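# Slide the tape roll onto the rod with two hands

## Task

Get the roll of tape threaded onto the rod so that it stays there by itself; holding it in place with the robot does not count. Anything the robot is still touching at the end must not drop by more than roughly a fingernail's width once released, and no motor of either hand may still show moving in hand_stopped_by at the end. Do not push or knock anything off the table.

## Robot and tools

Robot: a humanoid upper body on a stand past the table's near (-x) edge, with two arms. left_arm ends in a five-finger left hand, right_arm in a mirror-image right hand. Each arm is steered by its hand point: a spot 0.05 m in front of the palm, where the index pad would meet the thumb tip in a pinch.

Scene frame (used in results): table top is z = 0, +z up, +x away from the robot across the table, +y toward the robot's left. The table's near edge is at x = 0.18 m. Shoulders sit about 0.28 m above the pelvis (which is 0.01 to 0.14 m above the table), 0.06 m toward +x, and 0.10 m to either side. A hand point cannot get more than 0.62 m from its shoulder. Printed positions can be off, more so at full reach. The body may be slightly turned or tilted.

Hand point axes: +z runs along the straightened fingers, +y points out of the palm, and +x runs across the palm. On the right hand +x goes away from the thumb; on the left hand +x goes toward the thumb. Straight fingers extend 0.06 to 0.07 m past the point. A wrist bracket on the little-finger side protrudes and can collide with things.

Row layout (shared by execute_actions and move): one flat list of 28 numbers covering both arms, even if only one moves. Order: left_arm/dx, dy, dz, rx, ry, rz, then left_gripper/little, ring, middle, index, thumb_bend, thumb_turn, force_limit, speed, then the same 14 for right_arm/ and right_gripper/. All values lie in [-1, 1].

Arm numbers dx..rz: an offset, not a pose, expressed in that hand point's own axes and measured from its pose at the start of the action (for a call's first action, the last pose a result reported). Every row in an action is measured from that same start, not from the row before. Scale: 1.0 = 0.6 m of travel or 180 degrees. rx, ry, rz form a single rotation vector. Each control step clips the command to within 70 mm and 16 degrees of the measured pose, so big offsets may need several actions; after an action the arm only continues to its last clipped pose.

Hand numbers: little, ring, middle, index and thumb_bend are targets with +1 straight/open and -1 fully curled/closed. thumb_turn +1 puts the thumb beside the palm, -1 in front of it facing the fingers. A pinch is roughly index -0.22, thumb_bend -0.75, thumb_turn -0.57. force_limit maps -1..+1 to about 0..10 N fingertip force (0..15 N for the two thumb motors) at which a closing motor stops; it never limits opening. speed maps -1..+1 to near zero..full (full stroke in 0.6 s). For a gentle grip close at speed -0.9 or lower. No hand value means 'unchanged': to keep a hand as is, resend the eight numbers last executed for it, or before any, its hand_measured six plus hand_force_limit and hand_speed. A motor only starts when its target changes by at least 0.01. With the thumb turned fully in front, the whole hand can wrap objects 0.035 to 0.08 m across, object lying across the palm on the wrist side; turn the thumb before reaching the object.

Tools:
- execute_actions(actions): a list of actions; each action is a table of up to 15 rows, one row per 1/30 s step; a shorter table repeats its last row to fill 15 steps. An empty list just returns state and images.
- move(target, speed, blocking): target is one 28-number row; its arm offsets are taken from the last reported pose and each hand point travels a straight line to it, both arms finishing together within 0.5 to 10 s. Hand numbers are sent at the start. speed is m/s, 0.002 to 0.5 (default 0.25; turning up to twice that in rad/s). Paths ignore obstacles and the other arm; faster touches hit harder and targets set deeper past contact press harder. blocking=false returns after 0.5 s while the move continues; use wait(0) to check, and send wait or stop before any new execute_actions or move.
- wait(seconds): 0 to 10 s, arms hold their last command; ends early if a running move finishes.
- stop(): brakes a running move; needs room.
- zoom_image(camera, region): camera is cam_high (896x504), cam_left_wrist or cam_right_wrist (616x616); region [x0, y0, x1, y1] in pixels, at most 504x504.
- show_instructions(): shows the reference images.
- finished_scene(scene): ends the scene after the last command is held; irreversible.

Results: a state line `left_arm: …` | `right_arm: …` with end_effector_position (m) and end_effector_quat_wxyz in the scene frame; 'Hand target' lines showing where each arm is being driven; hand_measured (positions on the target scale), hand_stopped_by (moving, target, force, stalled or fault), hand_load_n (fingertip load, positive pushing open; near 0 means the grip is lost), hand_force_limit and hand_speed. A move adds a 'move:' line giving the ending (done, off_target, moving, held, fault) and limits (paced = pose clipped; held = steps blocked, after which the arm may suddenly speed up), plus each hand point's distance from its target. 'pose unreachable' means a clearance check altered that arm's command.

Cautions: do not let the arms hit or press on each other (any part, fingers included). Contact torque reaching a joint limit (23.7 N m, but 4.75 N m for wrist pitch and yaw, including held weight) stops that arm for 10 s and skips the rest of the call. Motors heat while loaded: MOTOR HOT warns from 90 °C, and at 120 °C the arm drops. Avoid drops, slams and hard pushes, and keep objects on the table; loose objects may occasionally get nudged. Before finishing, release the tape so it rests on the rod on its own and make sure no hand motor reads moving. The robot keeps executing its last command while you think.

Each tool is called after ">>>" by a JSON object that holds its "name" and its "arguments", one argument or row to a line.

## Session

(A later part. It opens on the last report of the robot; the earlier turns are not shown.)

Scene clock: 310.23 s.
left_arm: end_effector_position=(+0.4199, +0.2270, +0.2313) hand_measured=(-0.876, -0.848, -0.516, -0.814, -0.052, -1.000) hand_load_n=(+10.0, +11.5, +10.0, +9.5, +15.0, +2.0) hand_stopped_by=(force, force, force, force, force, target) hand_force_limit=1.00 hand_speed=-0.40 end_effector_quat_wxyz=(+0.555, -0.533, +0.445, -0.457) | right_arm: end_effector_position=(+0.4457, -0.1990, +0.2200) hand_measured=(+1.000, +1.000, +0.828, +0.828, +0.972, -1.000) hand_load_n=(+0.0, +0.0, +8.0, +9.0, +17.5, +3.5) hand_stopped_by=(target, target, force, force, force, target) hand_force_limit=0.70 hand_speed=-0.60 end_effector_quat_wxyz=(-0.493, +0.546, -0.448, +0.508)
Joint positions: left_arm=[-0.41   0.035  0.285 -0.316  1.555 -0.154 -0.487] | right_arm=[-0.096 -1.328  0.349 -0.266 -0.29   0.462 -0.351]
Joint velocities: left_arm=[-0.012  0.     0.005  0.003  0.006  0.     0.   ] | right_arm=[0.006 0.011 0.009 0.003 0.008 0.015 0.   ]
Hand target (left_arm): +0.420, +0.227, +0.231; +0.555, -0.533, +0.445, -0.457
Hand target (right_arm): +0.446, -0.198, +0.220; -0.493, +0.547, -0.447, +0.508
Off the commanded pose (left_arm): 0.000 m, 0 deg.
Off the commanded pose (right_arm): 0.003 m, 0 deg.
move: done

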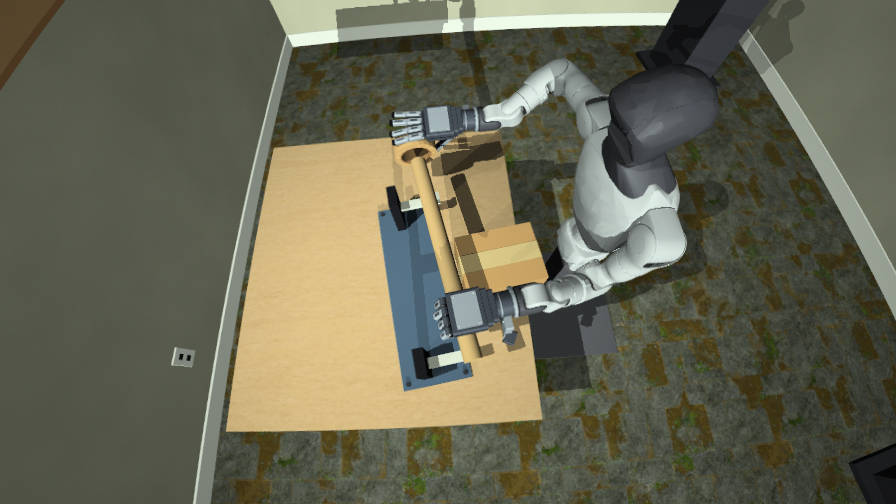

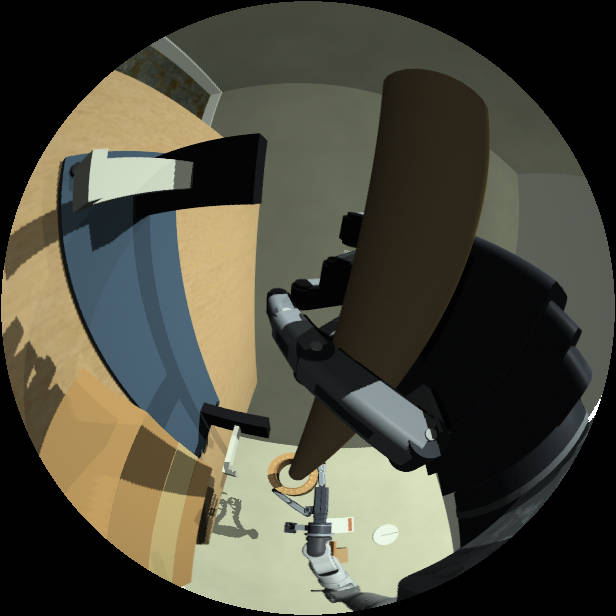

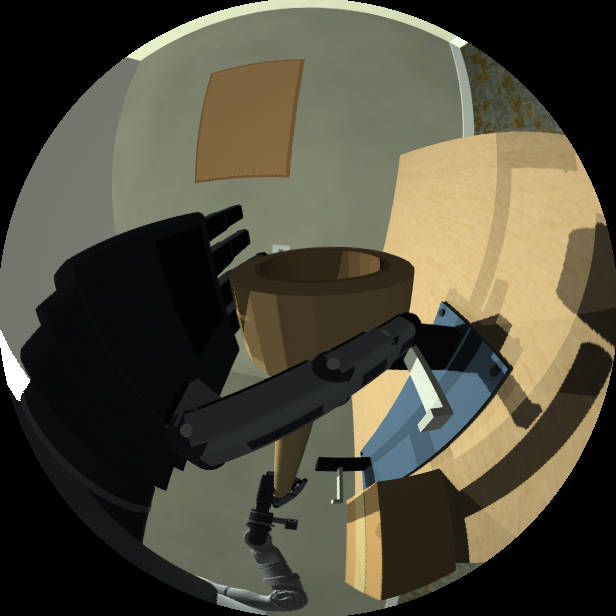

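>>> {"name": "move", "arguments": {
  "target": [-0.07,-0.018,-0.012,0,0,0,-0.95,-0.95,-0.95,-0.95,-0.8,-1,1,-0.4,0,0,0,0,0,0,1,1,-0.4,-0.4,0.6,-1,0.7,-0.6],
  "speed": 0.002,
  "blocking": false
}}

>>> {"name": "stop", "arguments": {

}}

>>> {"name": "move", "arguments": {
  "target": [0,0,0,0,0,0,-0.95,-0.95,-0.95,-0.95,-0.8,-1,1,-0.4,-0.08,-0.018,-0.016,0,0,0,1,1,-0.4,-0.4,0.6,-1,0.7,-0.6],
  "speed": 0.04
}}

>>> {"name": "zoom_image", "arguments": {
  "camera": "cam_high",
  "region": [330,60,530,240]
}}

>>> {"name": "zoom_image", "arguments": {
  "camera": "cam_left_wrist",
  "region": [200,400,360,540]
}}

Scene clock: 316.27 s.
left_arm: end_effector_position=(+0.4198, +0.2271, +0.2313) hand_measured=(-0.876, -0.848, -0.516, -0.814, -0.052, -1.000) hand_load_n=(+10.0, +11.5, +10.0, +9.5, +15.0, +2.0) hand_stopped_by=(force, force, force, force, force, target) hand_force_limit=1.00 hand_speed=-0.40 end_effector_quat_wxyz=(+0.555, -0.533, +0.445, -0.457) | right_arm: end_effector_position=(+0.4456, -0.1989, +0.2198) hand_measured=(+1.000, +1.000, +0.828, +0.828, +0.972, -1.000) hand_load_n=(+0.0, +0.0, +8.0, +9.0, +17.5, +3.5) hand_stopped_by=(target, target, force, force, force, target) hand_force_limit=0.70 hand_speed=-0.60 end_effector_quat_wxyz=(-0.493, +0.546, -0.448, +0.508)
Joint positions: left_arm=[-0.41   0.036  0.285 -0.316  1.555 -0.154 -0.487] | right_arm=[-0.096 -1.328  0.35  -0.266 -0.29   0.462 -0.351]
Joint velocities: left_arm=[ 0.006  0.005 -0.015 -0.003  0.     0.     0.   ] | right_arm=[ 0.003 -0.003  0.012 -0.012  0.003  0.     0.   ]
Hand target (left_arm): +0.420, +0.228, +0.232; +0.555, -0.533, +0.445, -0.457
Hand target (right_arm): +0.446, -0.199, +0.220; -0.493, +0.546, -0.448, +0.508
Off the commanded pose (left_arm): 0.044 m, 0 deg.
Off the commanded pose (right_arm): 0.000 m, 0 deg.
move: running

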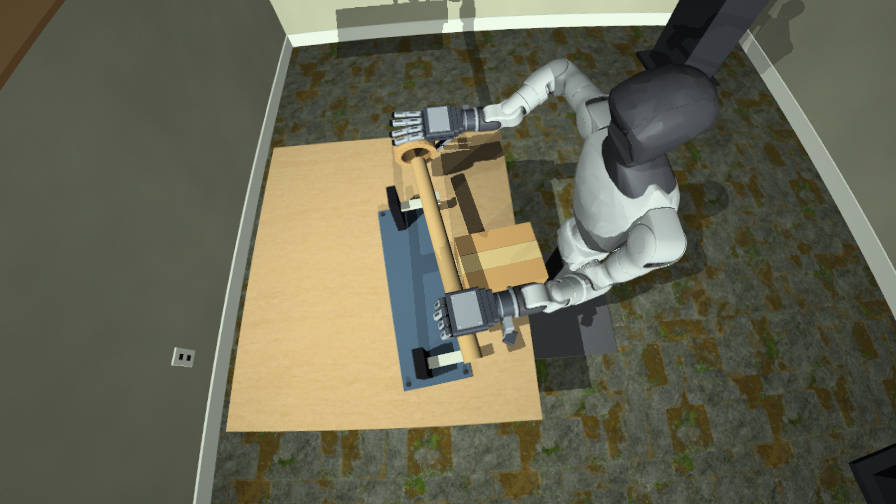

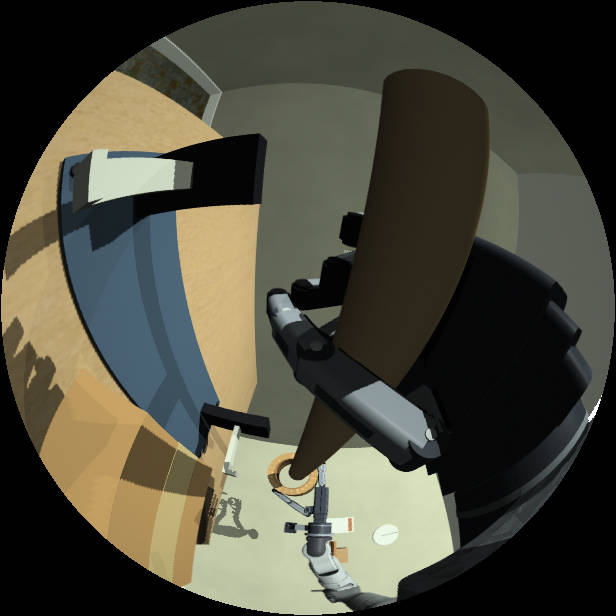

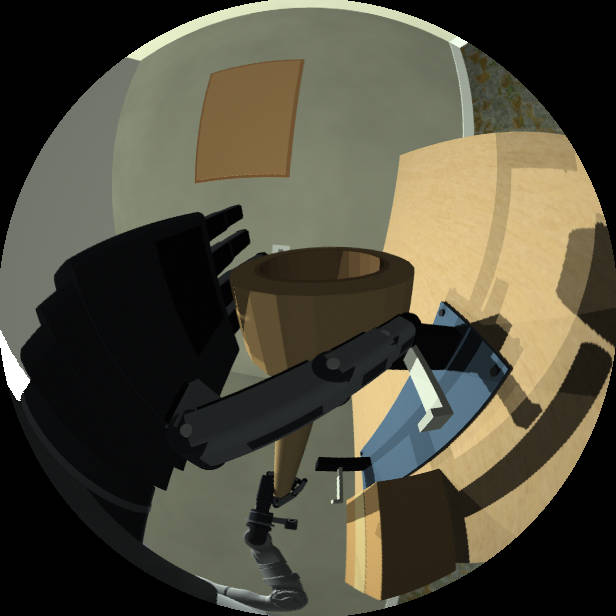

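Scene clock: 316.50 s.
left_arm: end_effector_position=(+0.4198, +0.2275, +0.2314) hand_measured=(-0.876, -0.848, -0.516, -0.814, -0.052, -1.000) hand_load_n=(+10.0, +11.5, +10.0, +9.5, +15.0, +2.0) hand_stopped_by=(force, force, force, force, force, target) hand_force_limit=1.00 hand_speed=-0.40 end_effector_quat_wxyz=(+0.556, -0.533, +0.445, -0.457) | right_arm: end_effector_position=(+0.4456, -0.1989, +0.2198) hand_measured=(+1.000, +1.000, +0.828, +0.828, +0.972, -1.000) hand_load_n=(+0.0, +0.0, +8.0, +9.0, +17.5, +3.5) hand_stopped_by=(target, target, force, force, force, target) hand_force_limit=0.70 hand_speed=-0.60 end_effector_quat_wxyz=(-0.493, +0.546, -0.448, +0.508)
Joint positions: left_arm=[-0.41   0.036  0.285 -0.316  1.555 -0.154 -0.487] | right_arm=[-0.096 -1.328  0.35  -0.266 -0.29   0.462 -0.351]
Joint velocities: left_arm=[ 0.003  0.002 -0.005  0.002 -0.005  0.     0.   ] | right_arm=[ 0.009  0.    -0.003 -0.014  0.006  0.     0.   ]
Hand target (left_arm): +0.420, +0.228, +0.232; +0.555, -0.533, +0.445, -0.457
Hand target (right_arm): +0.446, -0.199, +0.220; -0.493, +0.546, -0.448, +0.508
Off the commanded pose (left_arm): 0.044 m, 0 deg.
Off the commanded pose (right_arm): 0.000 m, 0 deg.
earlier move: stopped

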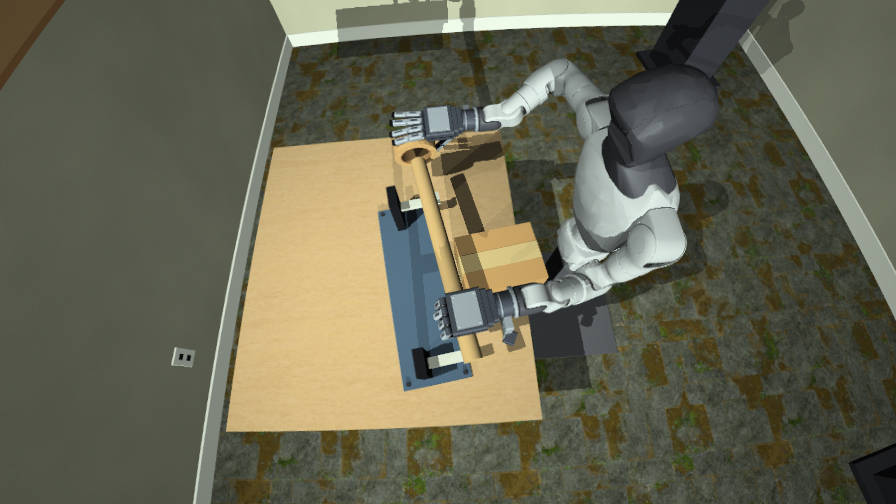

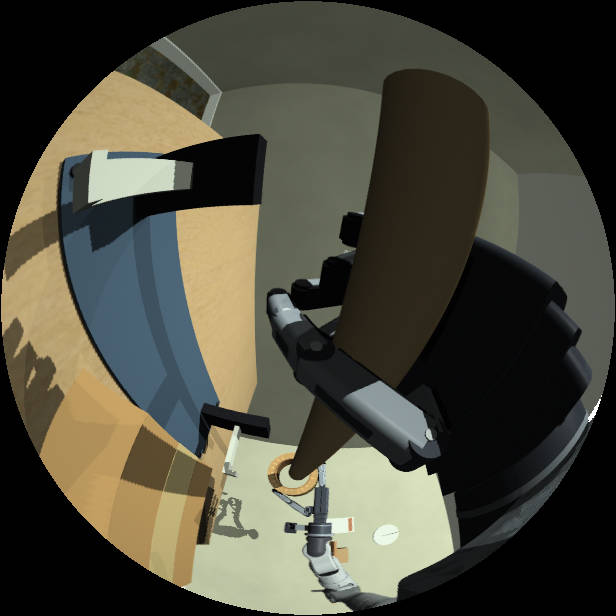

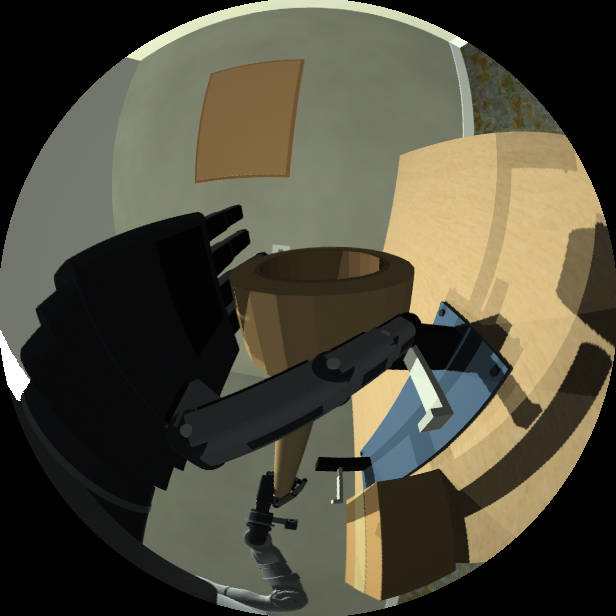

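Scene clock: 318.03 s.
left_arm: end_effector_position=(+0.4198, +0.2275, +0.2314) hand_measured=(-0.876, -0.848, -0.516, -0.814, -0.052, -1.000) hand_load_n=(+10.0, +11.5, +10.0, +9.5, +15.0, +2.0) hand_stopped_by=(force, force, force, force, force, target) hand_force_limit=1.00 hand_speed=-0.40 end_effector_quat_wxyz=(+0.556, -0.533, +0.445, -0.457) | right_arm: end_effector_position=(+0.4320, -0.1507, +0.2213) hand_measured=(+1.000, +1.000, +0.828, +0.828, +0.972, -1.000) hand_load_n=(+0.0, +0.0, +8.0, +9.0, +17.5, +3.5) hand_stopped_by=(target, target, force, force, force, target) hand_force_limit=0.70 hand_speed=-0.60 end_effector_quat_wxyz=(-0.491, +0.550, -0.448, +0.506)
Joint positions: left_arm=[-0.41   0.036  0.285 -0.316  1.555 -0.154 -0.487] | right_arm=[-0.211 -1.25   0.509 -0.532 -0.426  0.804 -0.233]
Joint velocities: left_arm=[ 0.     0.012  0.002  0.005 -0.003  0.     0.   ] | right_arm=[ 0.     0.     0.023 -0.003 -0.002  0.018  0.   ]
Hand target (left_arm): +0.420, +0.227, +0.231; +0.556, -0.533, +0.445, -0.457
Hand target (right_arm): +0.432, -0.150, +0.222; -0.491, +0.550, -0.447, +0.506
Off the commanded pose (left_arm): 0.000 m, 0 deg.
Off the commanded pose (right_arm): 0.004 m, 0 deg.
move: off_target (right_arm)

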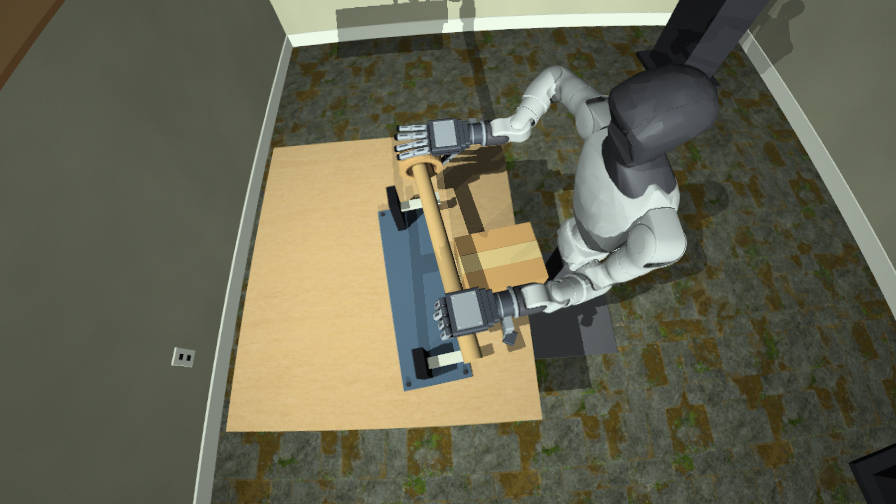

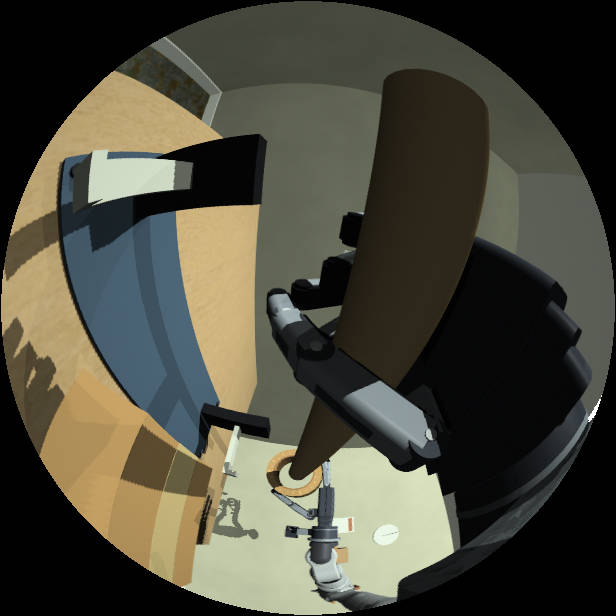

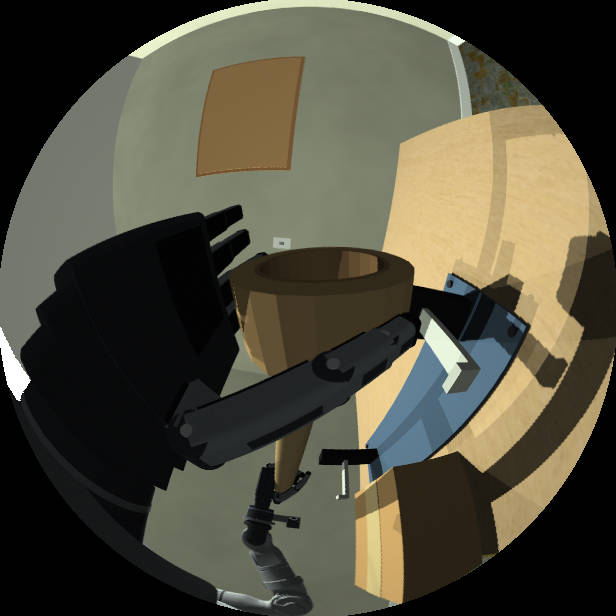

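Region (330, 60, 530, 240) of cam_high's 896x504 image, scaled by 2.520, with more detail than that image has; it fills the top 454 rows of this view, and the rest is white.

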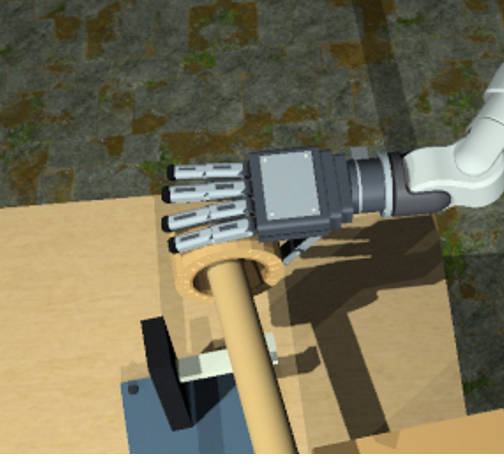

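Region (200, 400, 360, 540) of cam_left_wrist's 616x616 image, scaled by 3.150, with more detail than that image has; it fills the top 441 rows of this view, and the rest is white.

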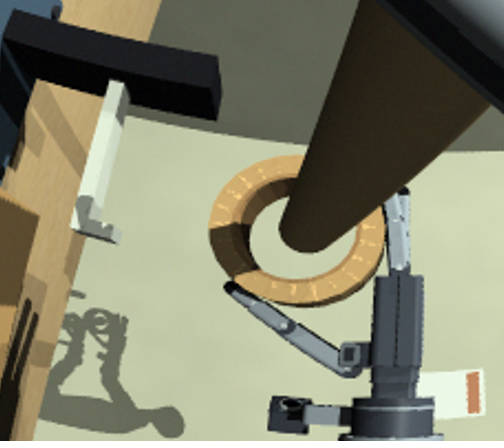

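>>> {"name": "move", "arguments": {
  "target": [0,0,0,0,0,-0.02,-0.95,-0.95,-0.95,-0.95,-0.8,-1,1,-0.4,-0.08,-0.06,-0.015,0,0,0,1,1,-0.4,-0.4,0.6,-1,0.7,-0.6],
  "speed": 0.04
}}

>>> {"name": "zoom_image", "arguments": {
  "camera": "cam_high",
  "region": [330,60,530,240]
}}

>>> {"name": "zoom_image", "arguments": {
  "camera": "cam_left_wrist",
  "region": [200,400,360,540]
}}

Scene clock: 324.03 s.
left_arm: end_effector_position=(+0.4194, +0.2280, +0.2310) hand_measured=(-0.876, -0.848, -0.516, -0.814, -0.052, -1.000) hand_load_n=(+10.0, +11.5, +10.0, +9.5, +15.0, +2.0) hand_stopped_by=(force, force, force, force, force, target) hand_force_limit=1.00 hand_speed=-0.40 end_effector_quat_wxyz=(+0.543, -0.546, +0.431, -0.471) | right_arm: end_effector_position=(+0.4178, -0.0973, +0.2466) hand_measured=(+1.000, +1.000, +0.828, +0.828, +0.972, -1.000) hand_load_n=(+0.0, +0.0, +8.0, +9.0, +17.5, +3.5) hand_stopped_by=(target, target, force, force, force, target) hand_force_limit=0.70 hand_speed=-0.60 end_effector_quat_wxyz=(-0.488, +0.558, -0.444, +0.503)
Joint positions: left_arm=[-0.41   0.027  0.31  -0.308  1.509 -0.154 -0.487] | right_arm=[-0.53  -1.181  0.845 -0.787 -0.698  1.229  0.083]
Joint velocities: left_arm=[ 0.003 -0.009 -0.005 -0.008 -0.003  0.     0.   ] | right_arm=[-0.023 -0.009  0.034 -0.009  0.002  0.028  0.008]
Hand target (left_arm): +0.420, +0.228, +0.231; +0.541, -0.548, +0.428, -0.473
Hand target (right_arm): +0.418, -0.096, +0.247; -0.489, +0.558, -0.443, +0.503
Off the commanded pose (left_arm): 0.001 m, 1 deg.
Off the commanded pose (right_arm): 0.006 m, 1 deg.
move: off_target (right_arm)

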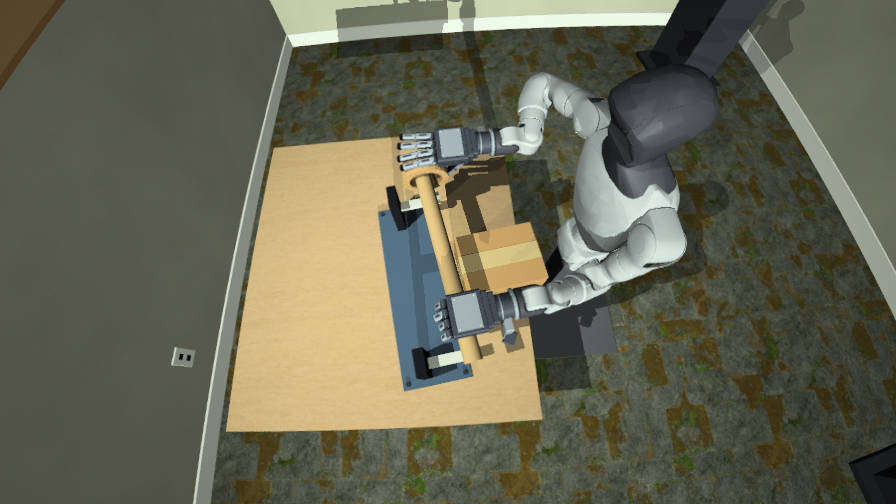

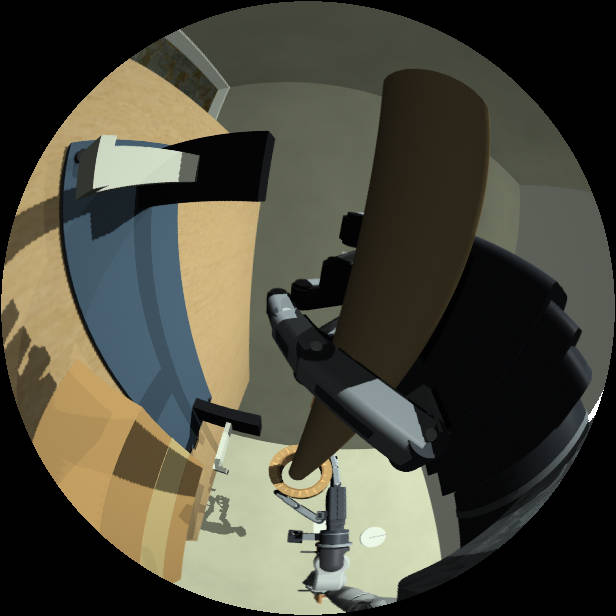

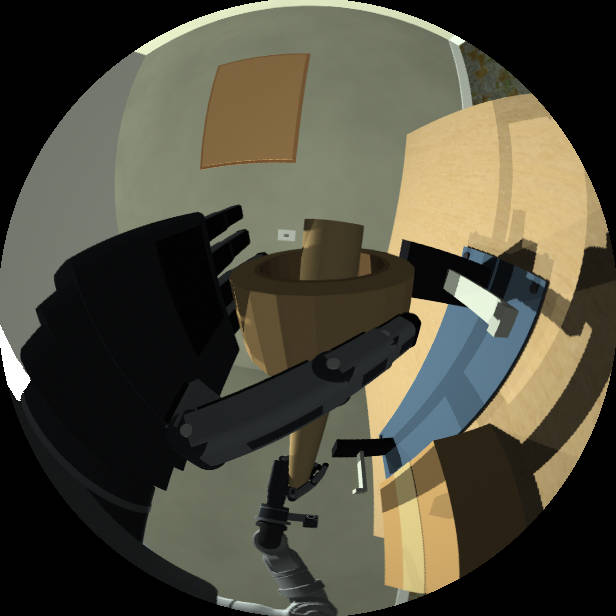

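Region (330, 60, 530, 240) of cam_high's 896x504 image, scaled by 2.520, with more detail than that image has; it fills the top 454 rows of this view, and the rest is white.

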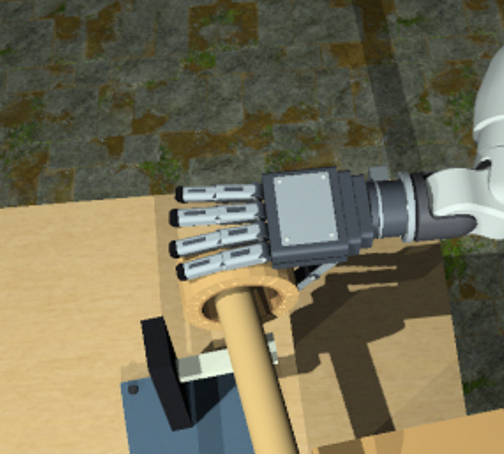

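Region (200, 400, 360, 540) of cam_left_wrist's 616x616 image, scaled by 3.150, with more detail than that image has; it fills the top 441 rows of this view, and the rest is white.

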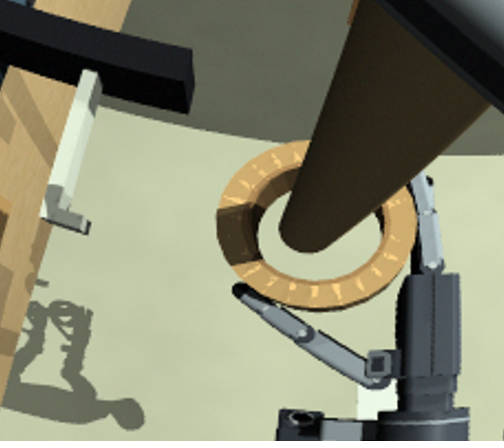

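>>> {"name": "move", "arguments": {
  "target": [0,0,0,0,0,0,-0.95,-0.95,-0.95,-0.95,-0.8,-1,1,-0.4,-0.12,0.008,-0.012,0,-0.06,0,1,1,-0.4,-0.4,0.6,-1,0.7,-0.6],
  "speed": 0.04
}}

>>> {"name": "zoom_image", "arguments": {
  "camera": "cam_high",
  "region": [330,60,530,240]
}}

Scene clock: 332.00 s.
left_arm: end_effector_position=(+0.4194, +0.2280, +0.2309) hand_measured=(-0.876, -0.848, -0.516, -0.814, -0.052, -1.000) hand_load_n=(+10.0, +11.5, +10.0, +9.5, +15.0, +2.0) hand_stopped_by=(force, force, force, force, force, target) hand_force_limit=1.00 hand_speed=-0.40 end_effector_quat_wxyz=(+0.543, -0.546, +0.431, -0.471) | right_arm: end_effector_position=(+0.4036, -0.0275, +0.2306) hand_measured=(+1.000, +1.000, +0.828, +0.828, +0.972, -1.000) hand_load_n=(+0.0, +0.0, +8.0, +9.0, +17.5, +3.5) hand_stopped_by=(target, target, force, force, force, target) hand_force_limit=0.70 hand_speed=-0.60 end_effector_quat_wxyz=(-0.525, +0.606, -0.395, +0.448)
Joint positions: left_arm=[-0.41   0.027  0.31  -0.308  1.509 -0.154 -0.487] | right_arm=[-0.729 -1.052  1.102 -0.756 -0.771  1.218  0.12 ]
Joint velocities: left_arm=[-0.015  0.006 -0.008  0.006  0.002  0.     0.   ] | right_arm=[ 0.     0.002  0.017 -0.006  0.008  0.     0.   ]
Hand target (left_arm): +0.419, +0.228, +0.231; +0.543, -0.546, +0.431, -0.471
Hand target (right_arm): +0.404, -0.027, +0.231; -0.525, +0.607, -0.394, +0.448
Off the commanded pose (left_arm): 0.000 m, 0 deg.
Off the commanded pose (right_arm): 0.002 m, 1 deg.
move: done

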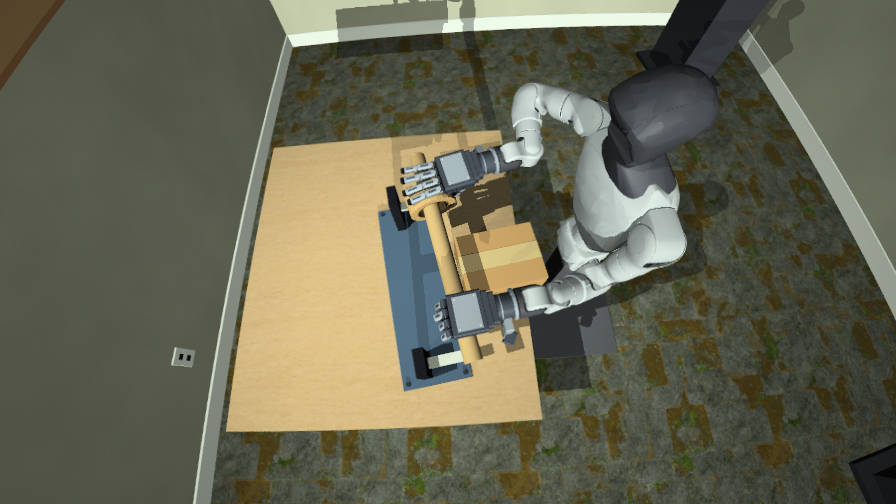

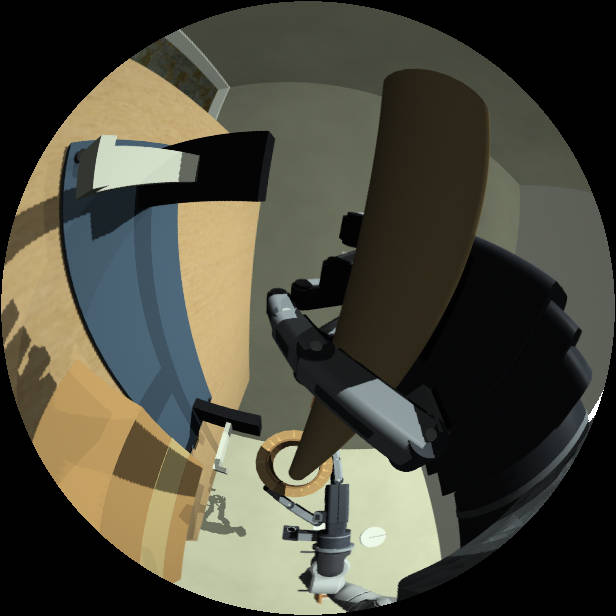

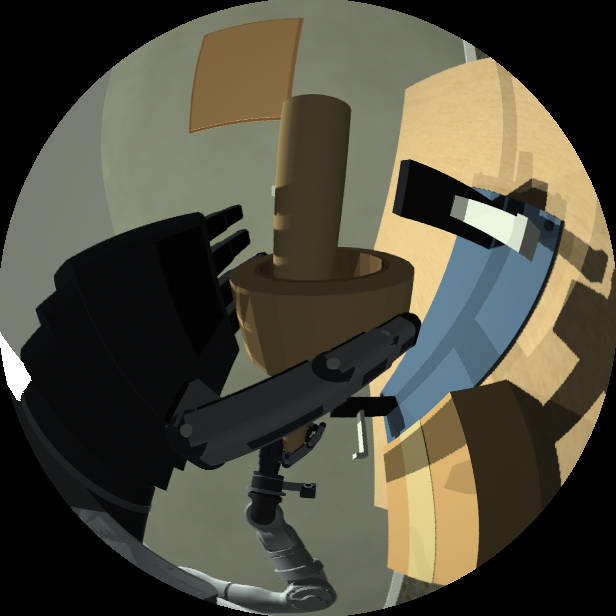

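Region (330, 60, 530, 240) of cam_high's 896x504 image, scaled by 2.520, with more detail than that image has; it fills the top 454 rows of this view, and the rest is white.

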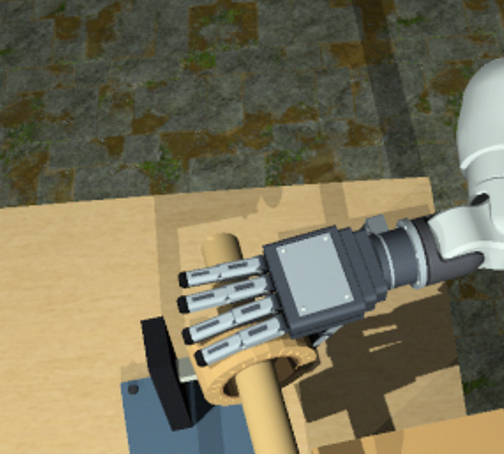

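>>> {"name": "move", "arguments": {
  "target": [0,0,0,0,0,0,-0.95,-0.95,-0.95,-0.95,-0.8,-1,1,-0.4,-0.02,0,0,0,0,0,1,1,1,1,1,-1,0.7,-0.6],
  "speed": 0.03
}}

>>> {"name": "move", "arguments": {
  "target": [0,0.05,0,0,0,0,-0.95,-0.95,-0.95,-0.95,-0.8,-1,1,-0.4,0.03,-0.07,-0.03,0,0,0,1,1,1,1,1,-1,0.7,-0.6],
  "speed": 0.04
}}

>>> {"name": "move", "arguments": {
  "target": [0,0,0,0,0,0,-0.95,-0.95,-0.95,-0.95,-0.8,-1,1,-0.4,0.32,-0.02,-0.1,0,0,0,1,1,1,1,1,-1,0.7,-0.6],
  "speed": 0.08
}}

Scene clock: 338.37 s.
left_arm: end_effector_position=(+0.4169, +0.2310, +0.2224) hand_measured=(-0.876, -0.848, -0.516, -0.812, -0.052, -1.000) hand_load_n=(+8.5, +11.5, +10.0, +11.0, +14.5, +2.5) hand_stopped_by=(force, force, force, force, force, target) hand_force_limit=1.00 hand_speed=-0.40 end_effector_quat_wxyz=(+0.541, -0.550, +0.440, -0.459) | right_arm: end_effector_position=(+0.3990, -0.0159, +0.2262) hand_measured=(+1.000, +1.000, +1.000, +1.000, +1.000, -1.000) hand_load_n=(+0.0, +0.0, +0.0, +0.0, +0.0, +0.0) hand_stopped_by=(target, target, target, target, target, target) hand_force_limit=0.70 hand_speed=-0.60 end_effector_quat_wxyz=(-0.523, +0.610, -0.396, +0.444)
Joint positions: left_arm=[-0.4    0.03   0.312 -0.302  1.523 -0.16  -0.495] | right_arm=[-0.789 -0.993  1.197 -0.751 -0.836  1.297  0.172]
Joint velocities: left_arm=[ 0.008 -0.003  0.008  0.008 -0.003  0.     0.   ] | right_arm=[-0.005  0.008 -0.005  0.006  0.005  0.007  0.   ]
Hand target (left_arm): +0.419, +0.228, +0.231; +0.543, -0.546, +0.431, -0.471
Hand target (right_arm): +0.400, -0.016, +0.228; -0.524, +0.608, -0.394, +0.447
Off the commanded pose (left_arm): 0.009 m, 2 deg.
Off the commanded pose (right_arm): 0.003 m, 1 deg.
move: off_target (left_arm)

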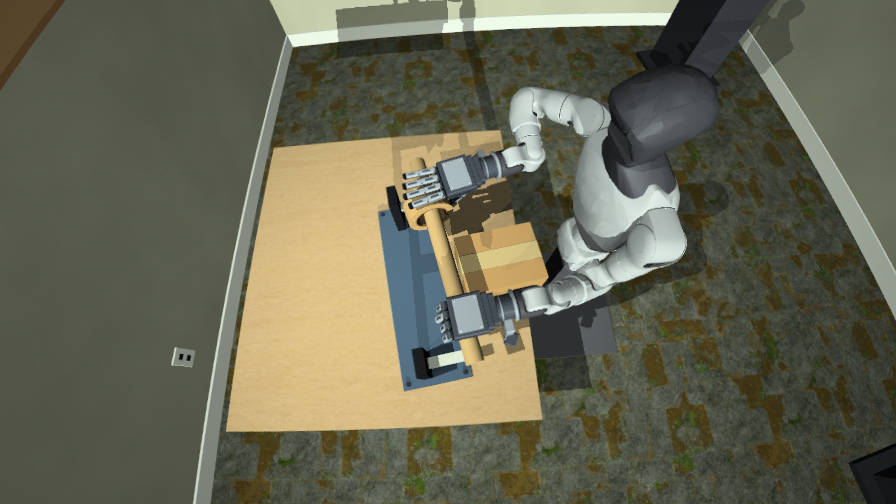

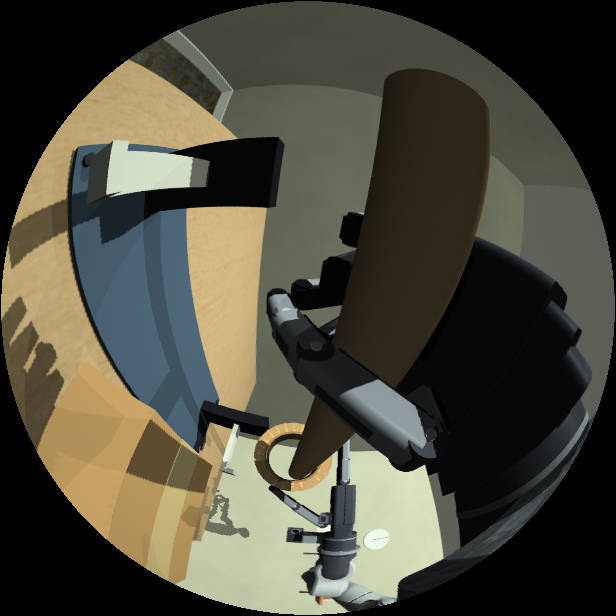

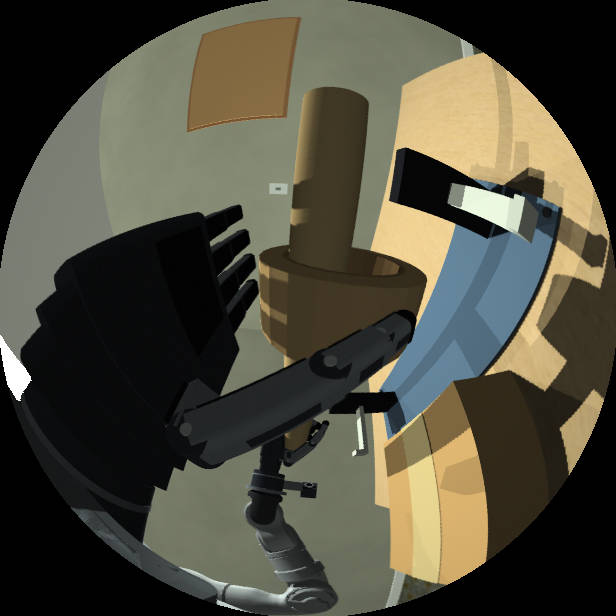

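Scene clock: 339.90 s.
left_arm: end_effector_position=(+0.4127, +0.2353, +0.1836) hand_measured=(-0.876, -0.848, -0.516, -0.812, -0.052, -1.000) hand_load_n=(+9.0, +11.5, +10.0, +10.5, +15.0, +2.5) hand_stopped_by=(force, force, force, force, force, target) hand_force_limit=1.00 hand_speed=-0.40 end_effector_quat_wxyz=(+0.541, -0.555, +0.450, -0.444) | right_arm: end_effector_position=(+0.3848, -0.0305, +0.2696) hand_measured=(+1.000, +1.000, +1.000, +1.000, +1.000, -1.000) hand_load_n=(+0.0, +0.0, +0.0, +0.0, +0.0, +0.0) hand_stopped_by=(target, target, target, target, target, target) hand_force_limit=0.70 hand_speed=-0.60 end_effector_quat_wxyz=(-0.522, +0.614, -0.390, +0.445)
Joint positions: left_arm=[-0.334  0.021  0.312 -0.197  1.563 -0.18  -0.348] | right_arm=[-0.871 -1.184  1.172 -0.981 -0.846  1.366  0.329]
Joint velocities: left_arm=[-0.015 -0.021  0.006 -0.006  0.    -0.001  0.002] | right_arm=[ 0.     0.    -0.017  0.     0.     0.     0.004]
Hand target (left_arm): +0.416, +0.232, +0.192; +0.543, -0.550, +0.440, -0.456
Hand target (right_arm): +0.385, -0.031, +0.270; -0.522, +0.613, -0.391, +0.445
Off the commanded pose (left_arm): 0.011 m, 2 deg.
Off the commanded pose (right_arm): 0.004 m, 1 deg.
move: off_target (left_arm, right_arm)

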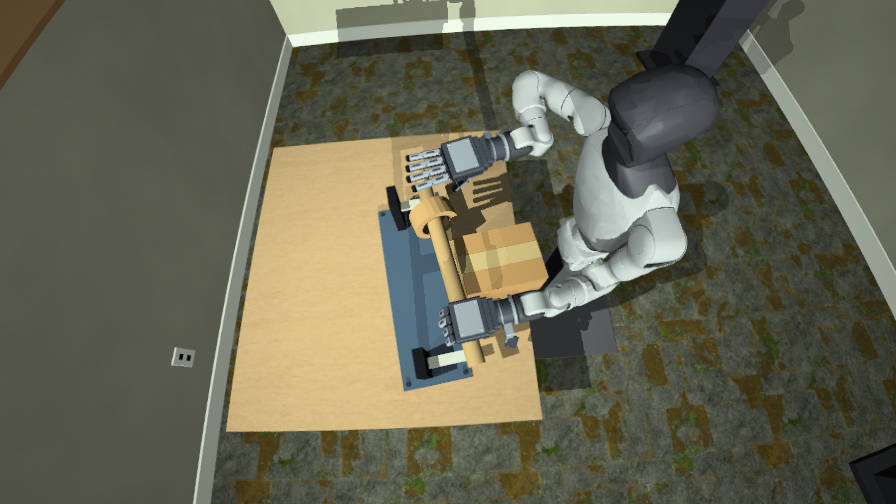

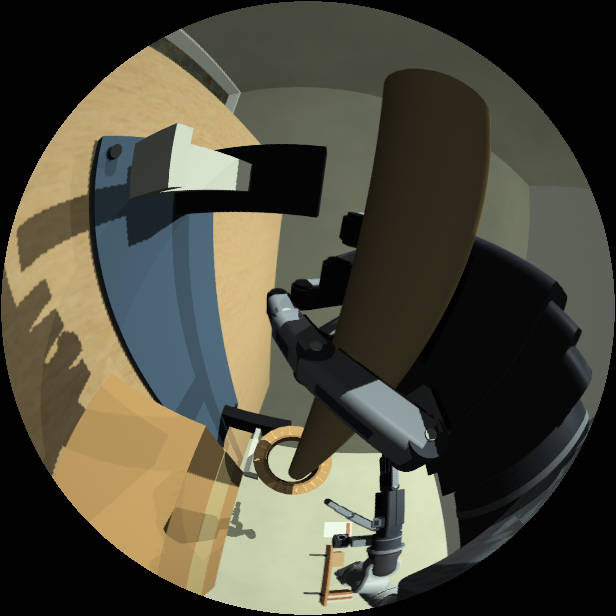

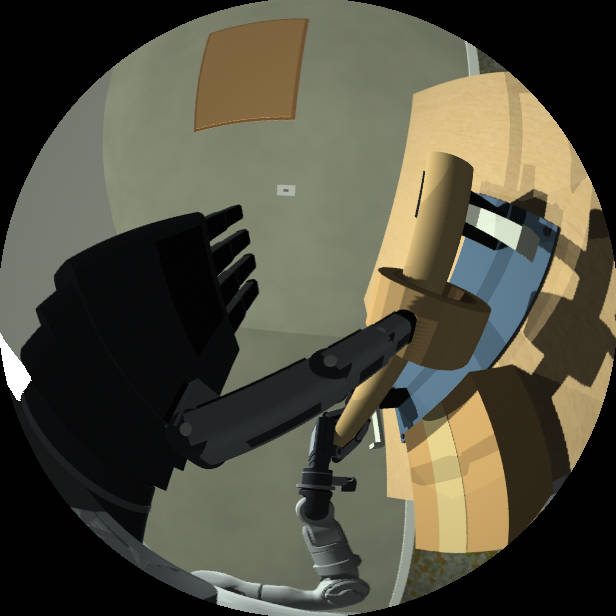

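Scene clock: 342.97 s.
left_arm: end_effector_position=(+0.4089, +0.2372, +0.1736) hand_measured=(-0.876, -0.848, -0.516, -0.812, -0.052, -1.000) hand_load_n=(+9.0, +11.5, +10.0, +11.0, +14.5, +2.5) hand_stopped_by=(force, force, force, force, force, target) hand_force_limit=1.00 hand_speed=-0.40 end_effector_quat_wxyz=(+0.537, -0.559, +0.461, -0.431) | right_arm: end_effector_position=(+0.3760, -0.2386, +0.3204) hand_measured=(+1.000, +1.000, +1.000, +1.000, +1.000, -1.000) hand_load_n=(+0.0, +0.0, +0.0, +0.0, +0.0, +0.0) hand_stopped_by=(target, target, target, target, target, target) hand_force_limit=0.70 hand_speed=-0.60 end_effector_quat_wxyz=(-0.520, +0.600, -0.390, +0.466)
Joint positions: left_arm=[-0.322  0.024  0.312 -0.191  1.578 -0.185 -0.357] | right_arm=[ 0.484 -1.107 -0.867 -0.228 -0.313 -0.37   0.227]
Joint velocities: left_arm=[ 0.006  0.    -0.006  0.012 -0.002  0.     0.   ] | right_arm=[-0.008  0.012 -0.002  0.002  0.002 -0.006  0.   ]
Hand target (left_arm): +0.412, +0.235, +0.184; +0.541, -0.555, +0.450, -0.444
Hand target (right_arm): +0.376, -0.237, +0.321; -0.522, +0.600, -0.390, +0.465
Off the commanded pose (left_arm): 0.011 m, 2 deg.
Off the commanded pose (right_arm): 0.017 m, 3 deg.
move: off_target (left_arm, right_arm); limits=paced

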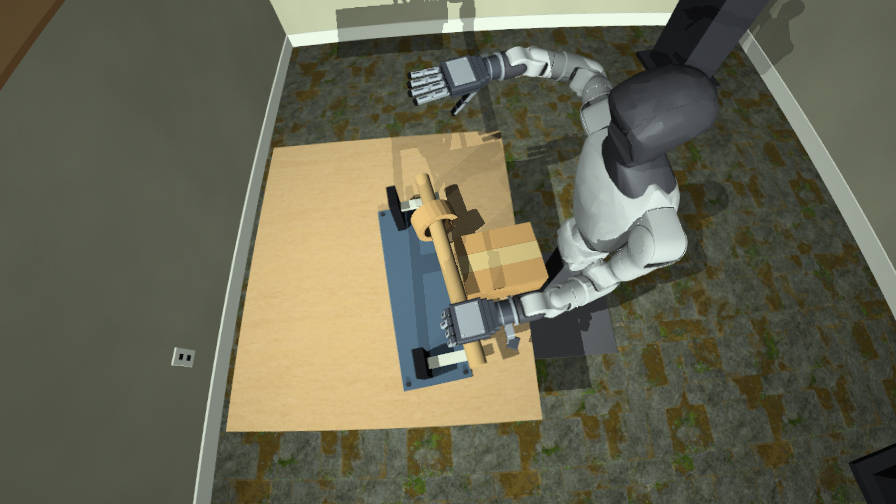

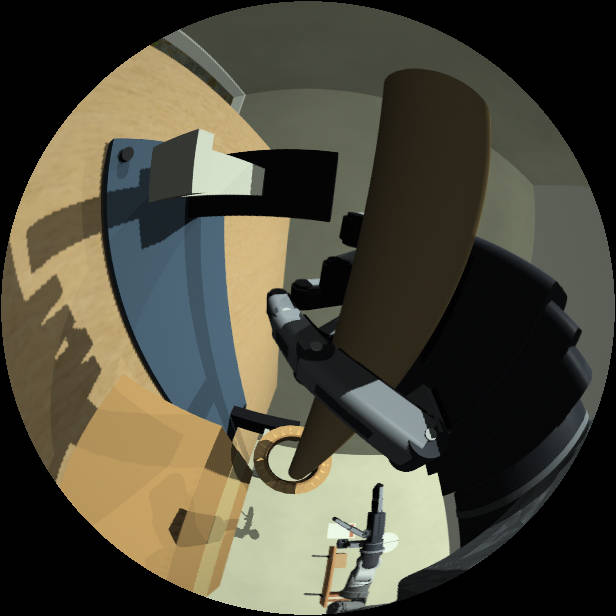

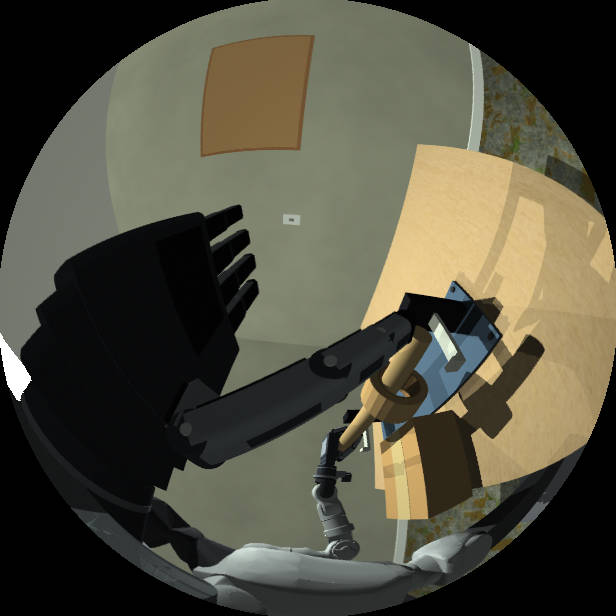

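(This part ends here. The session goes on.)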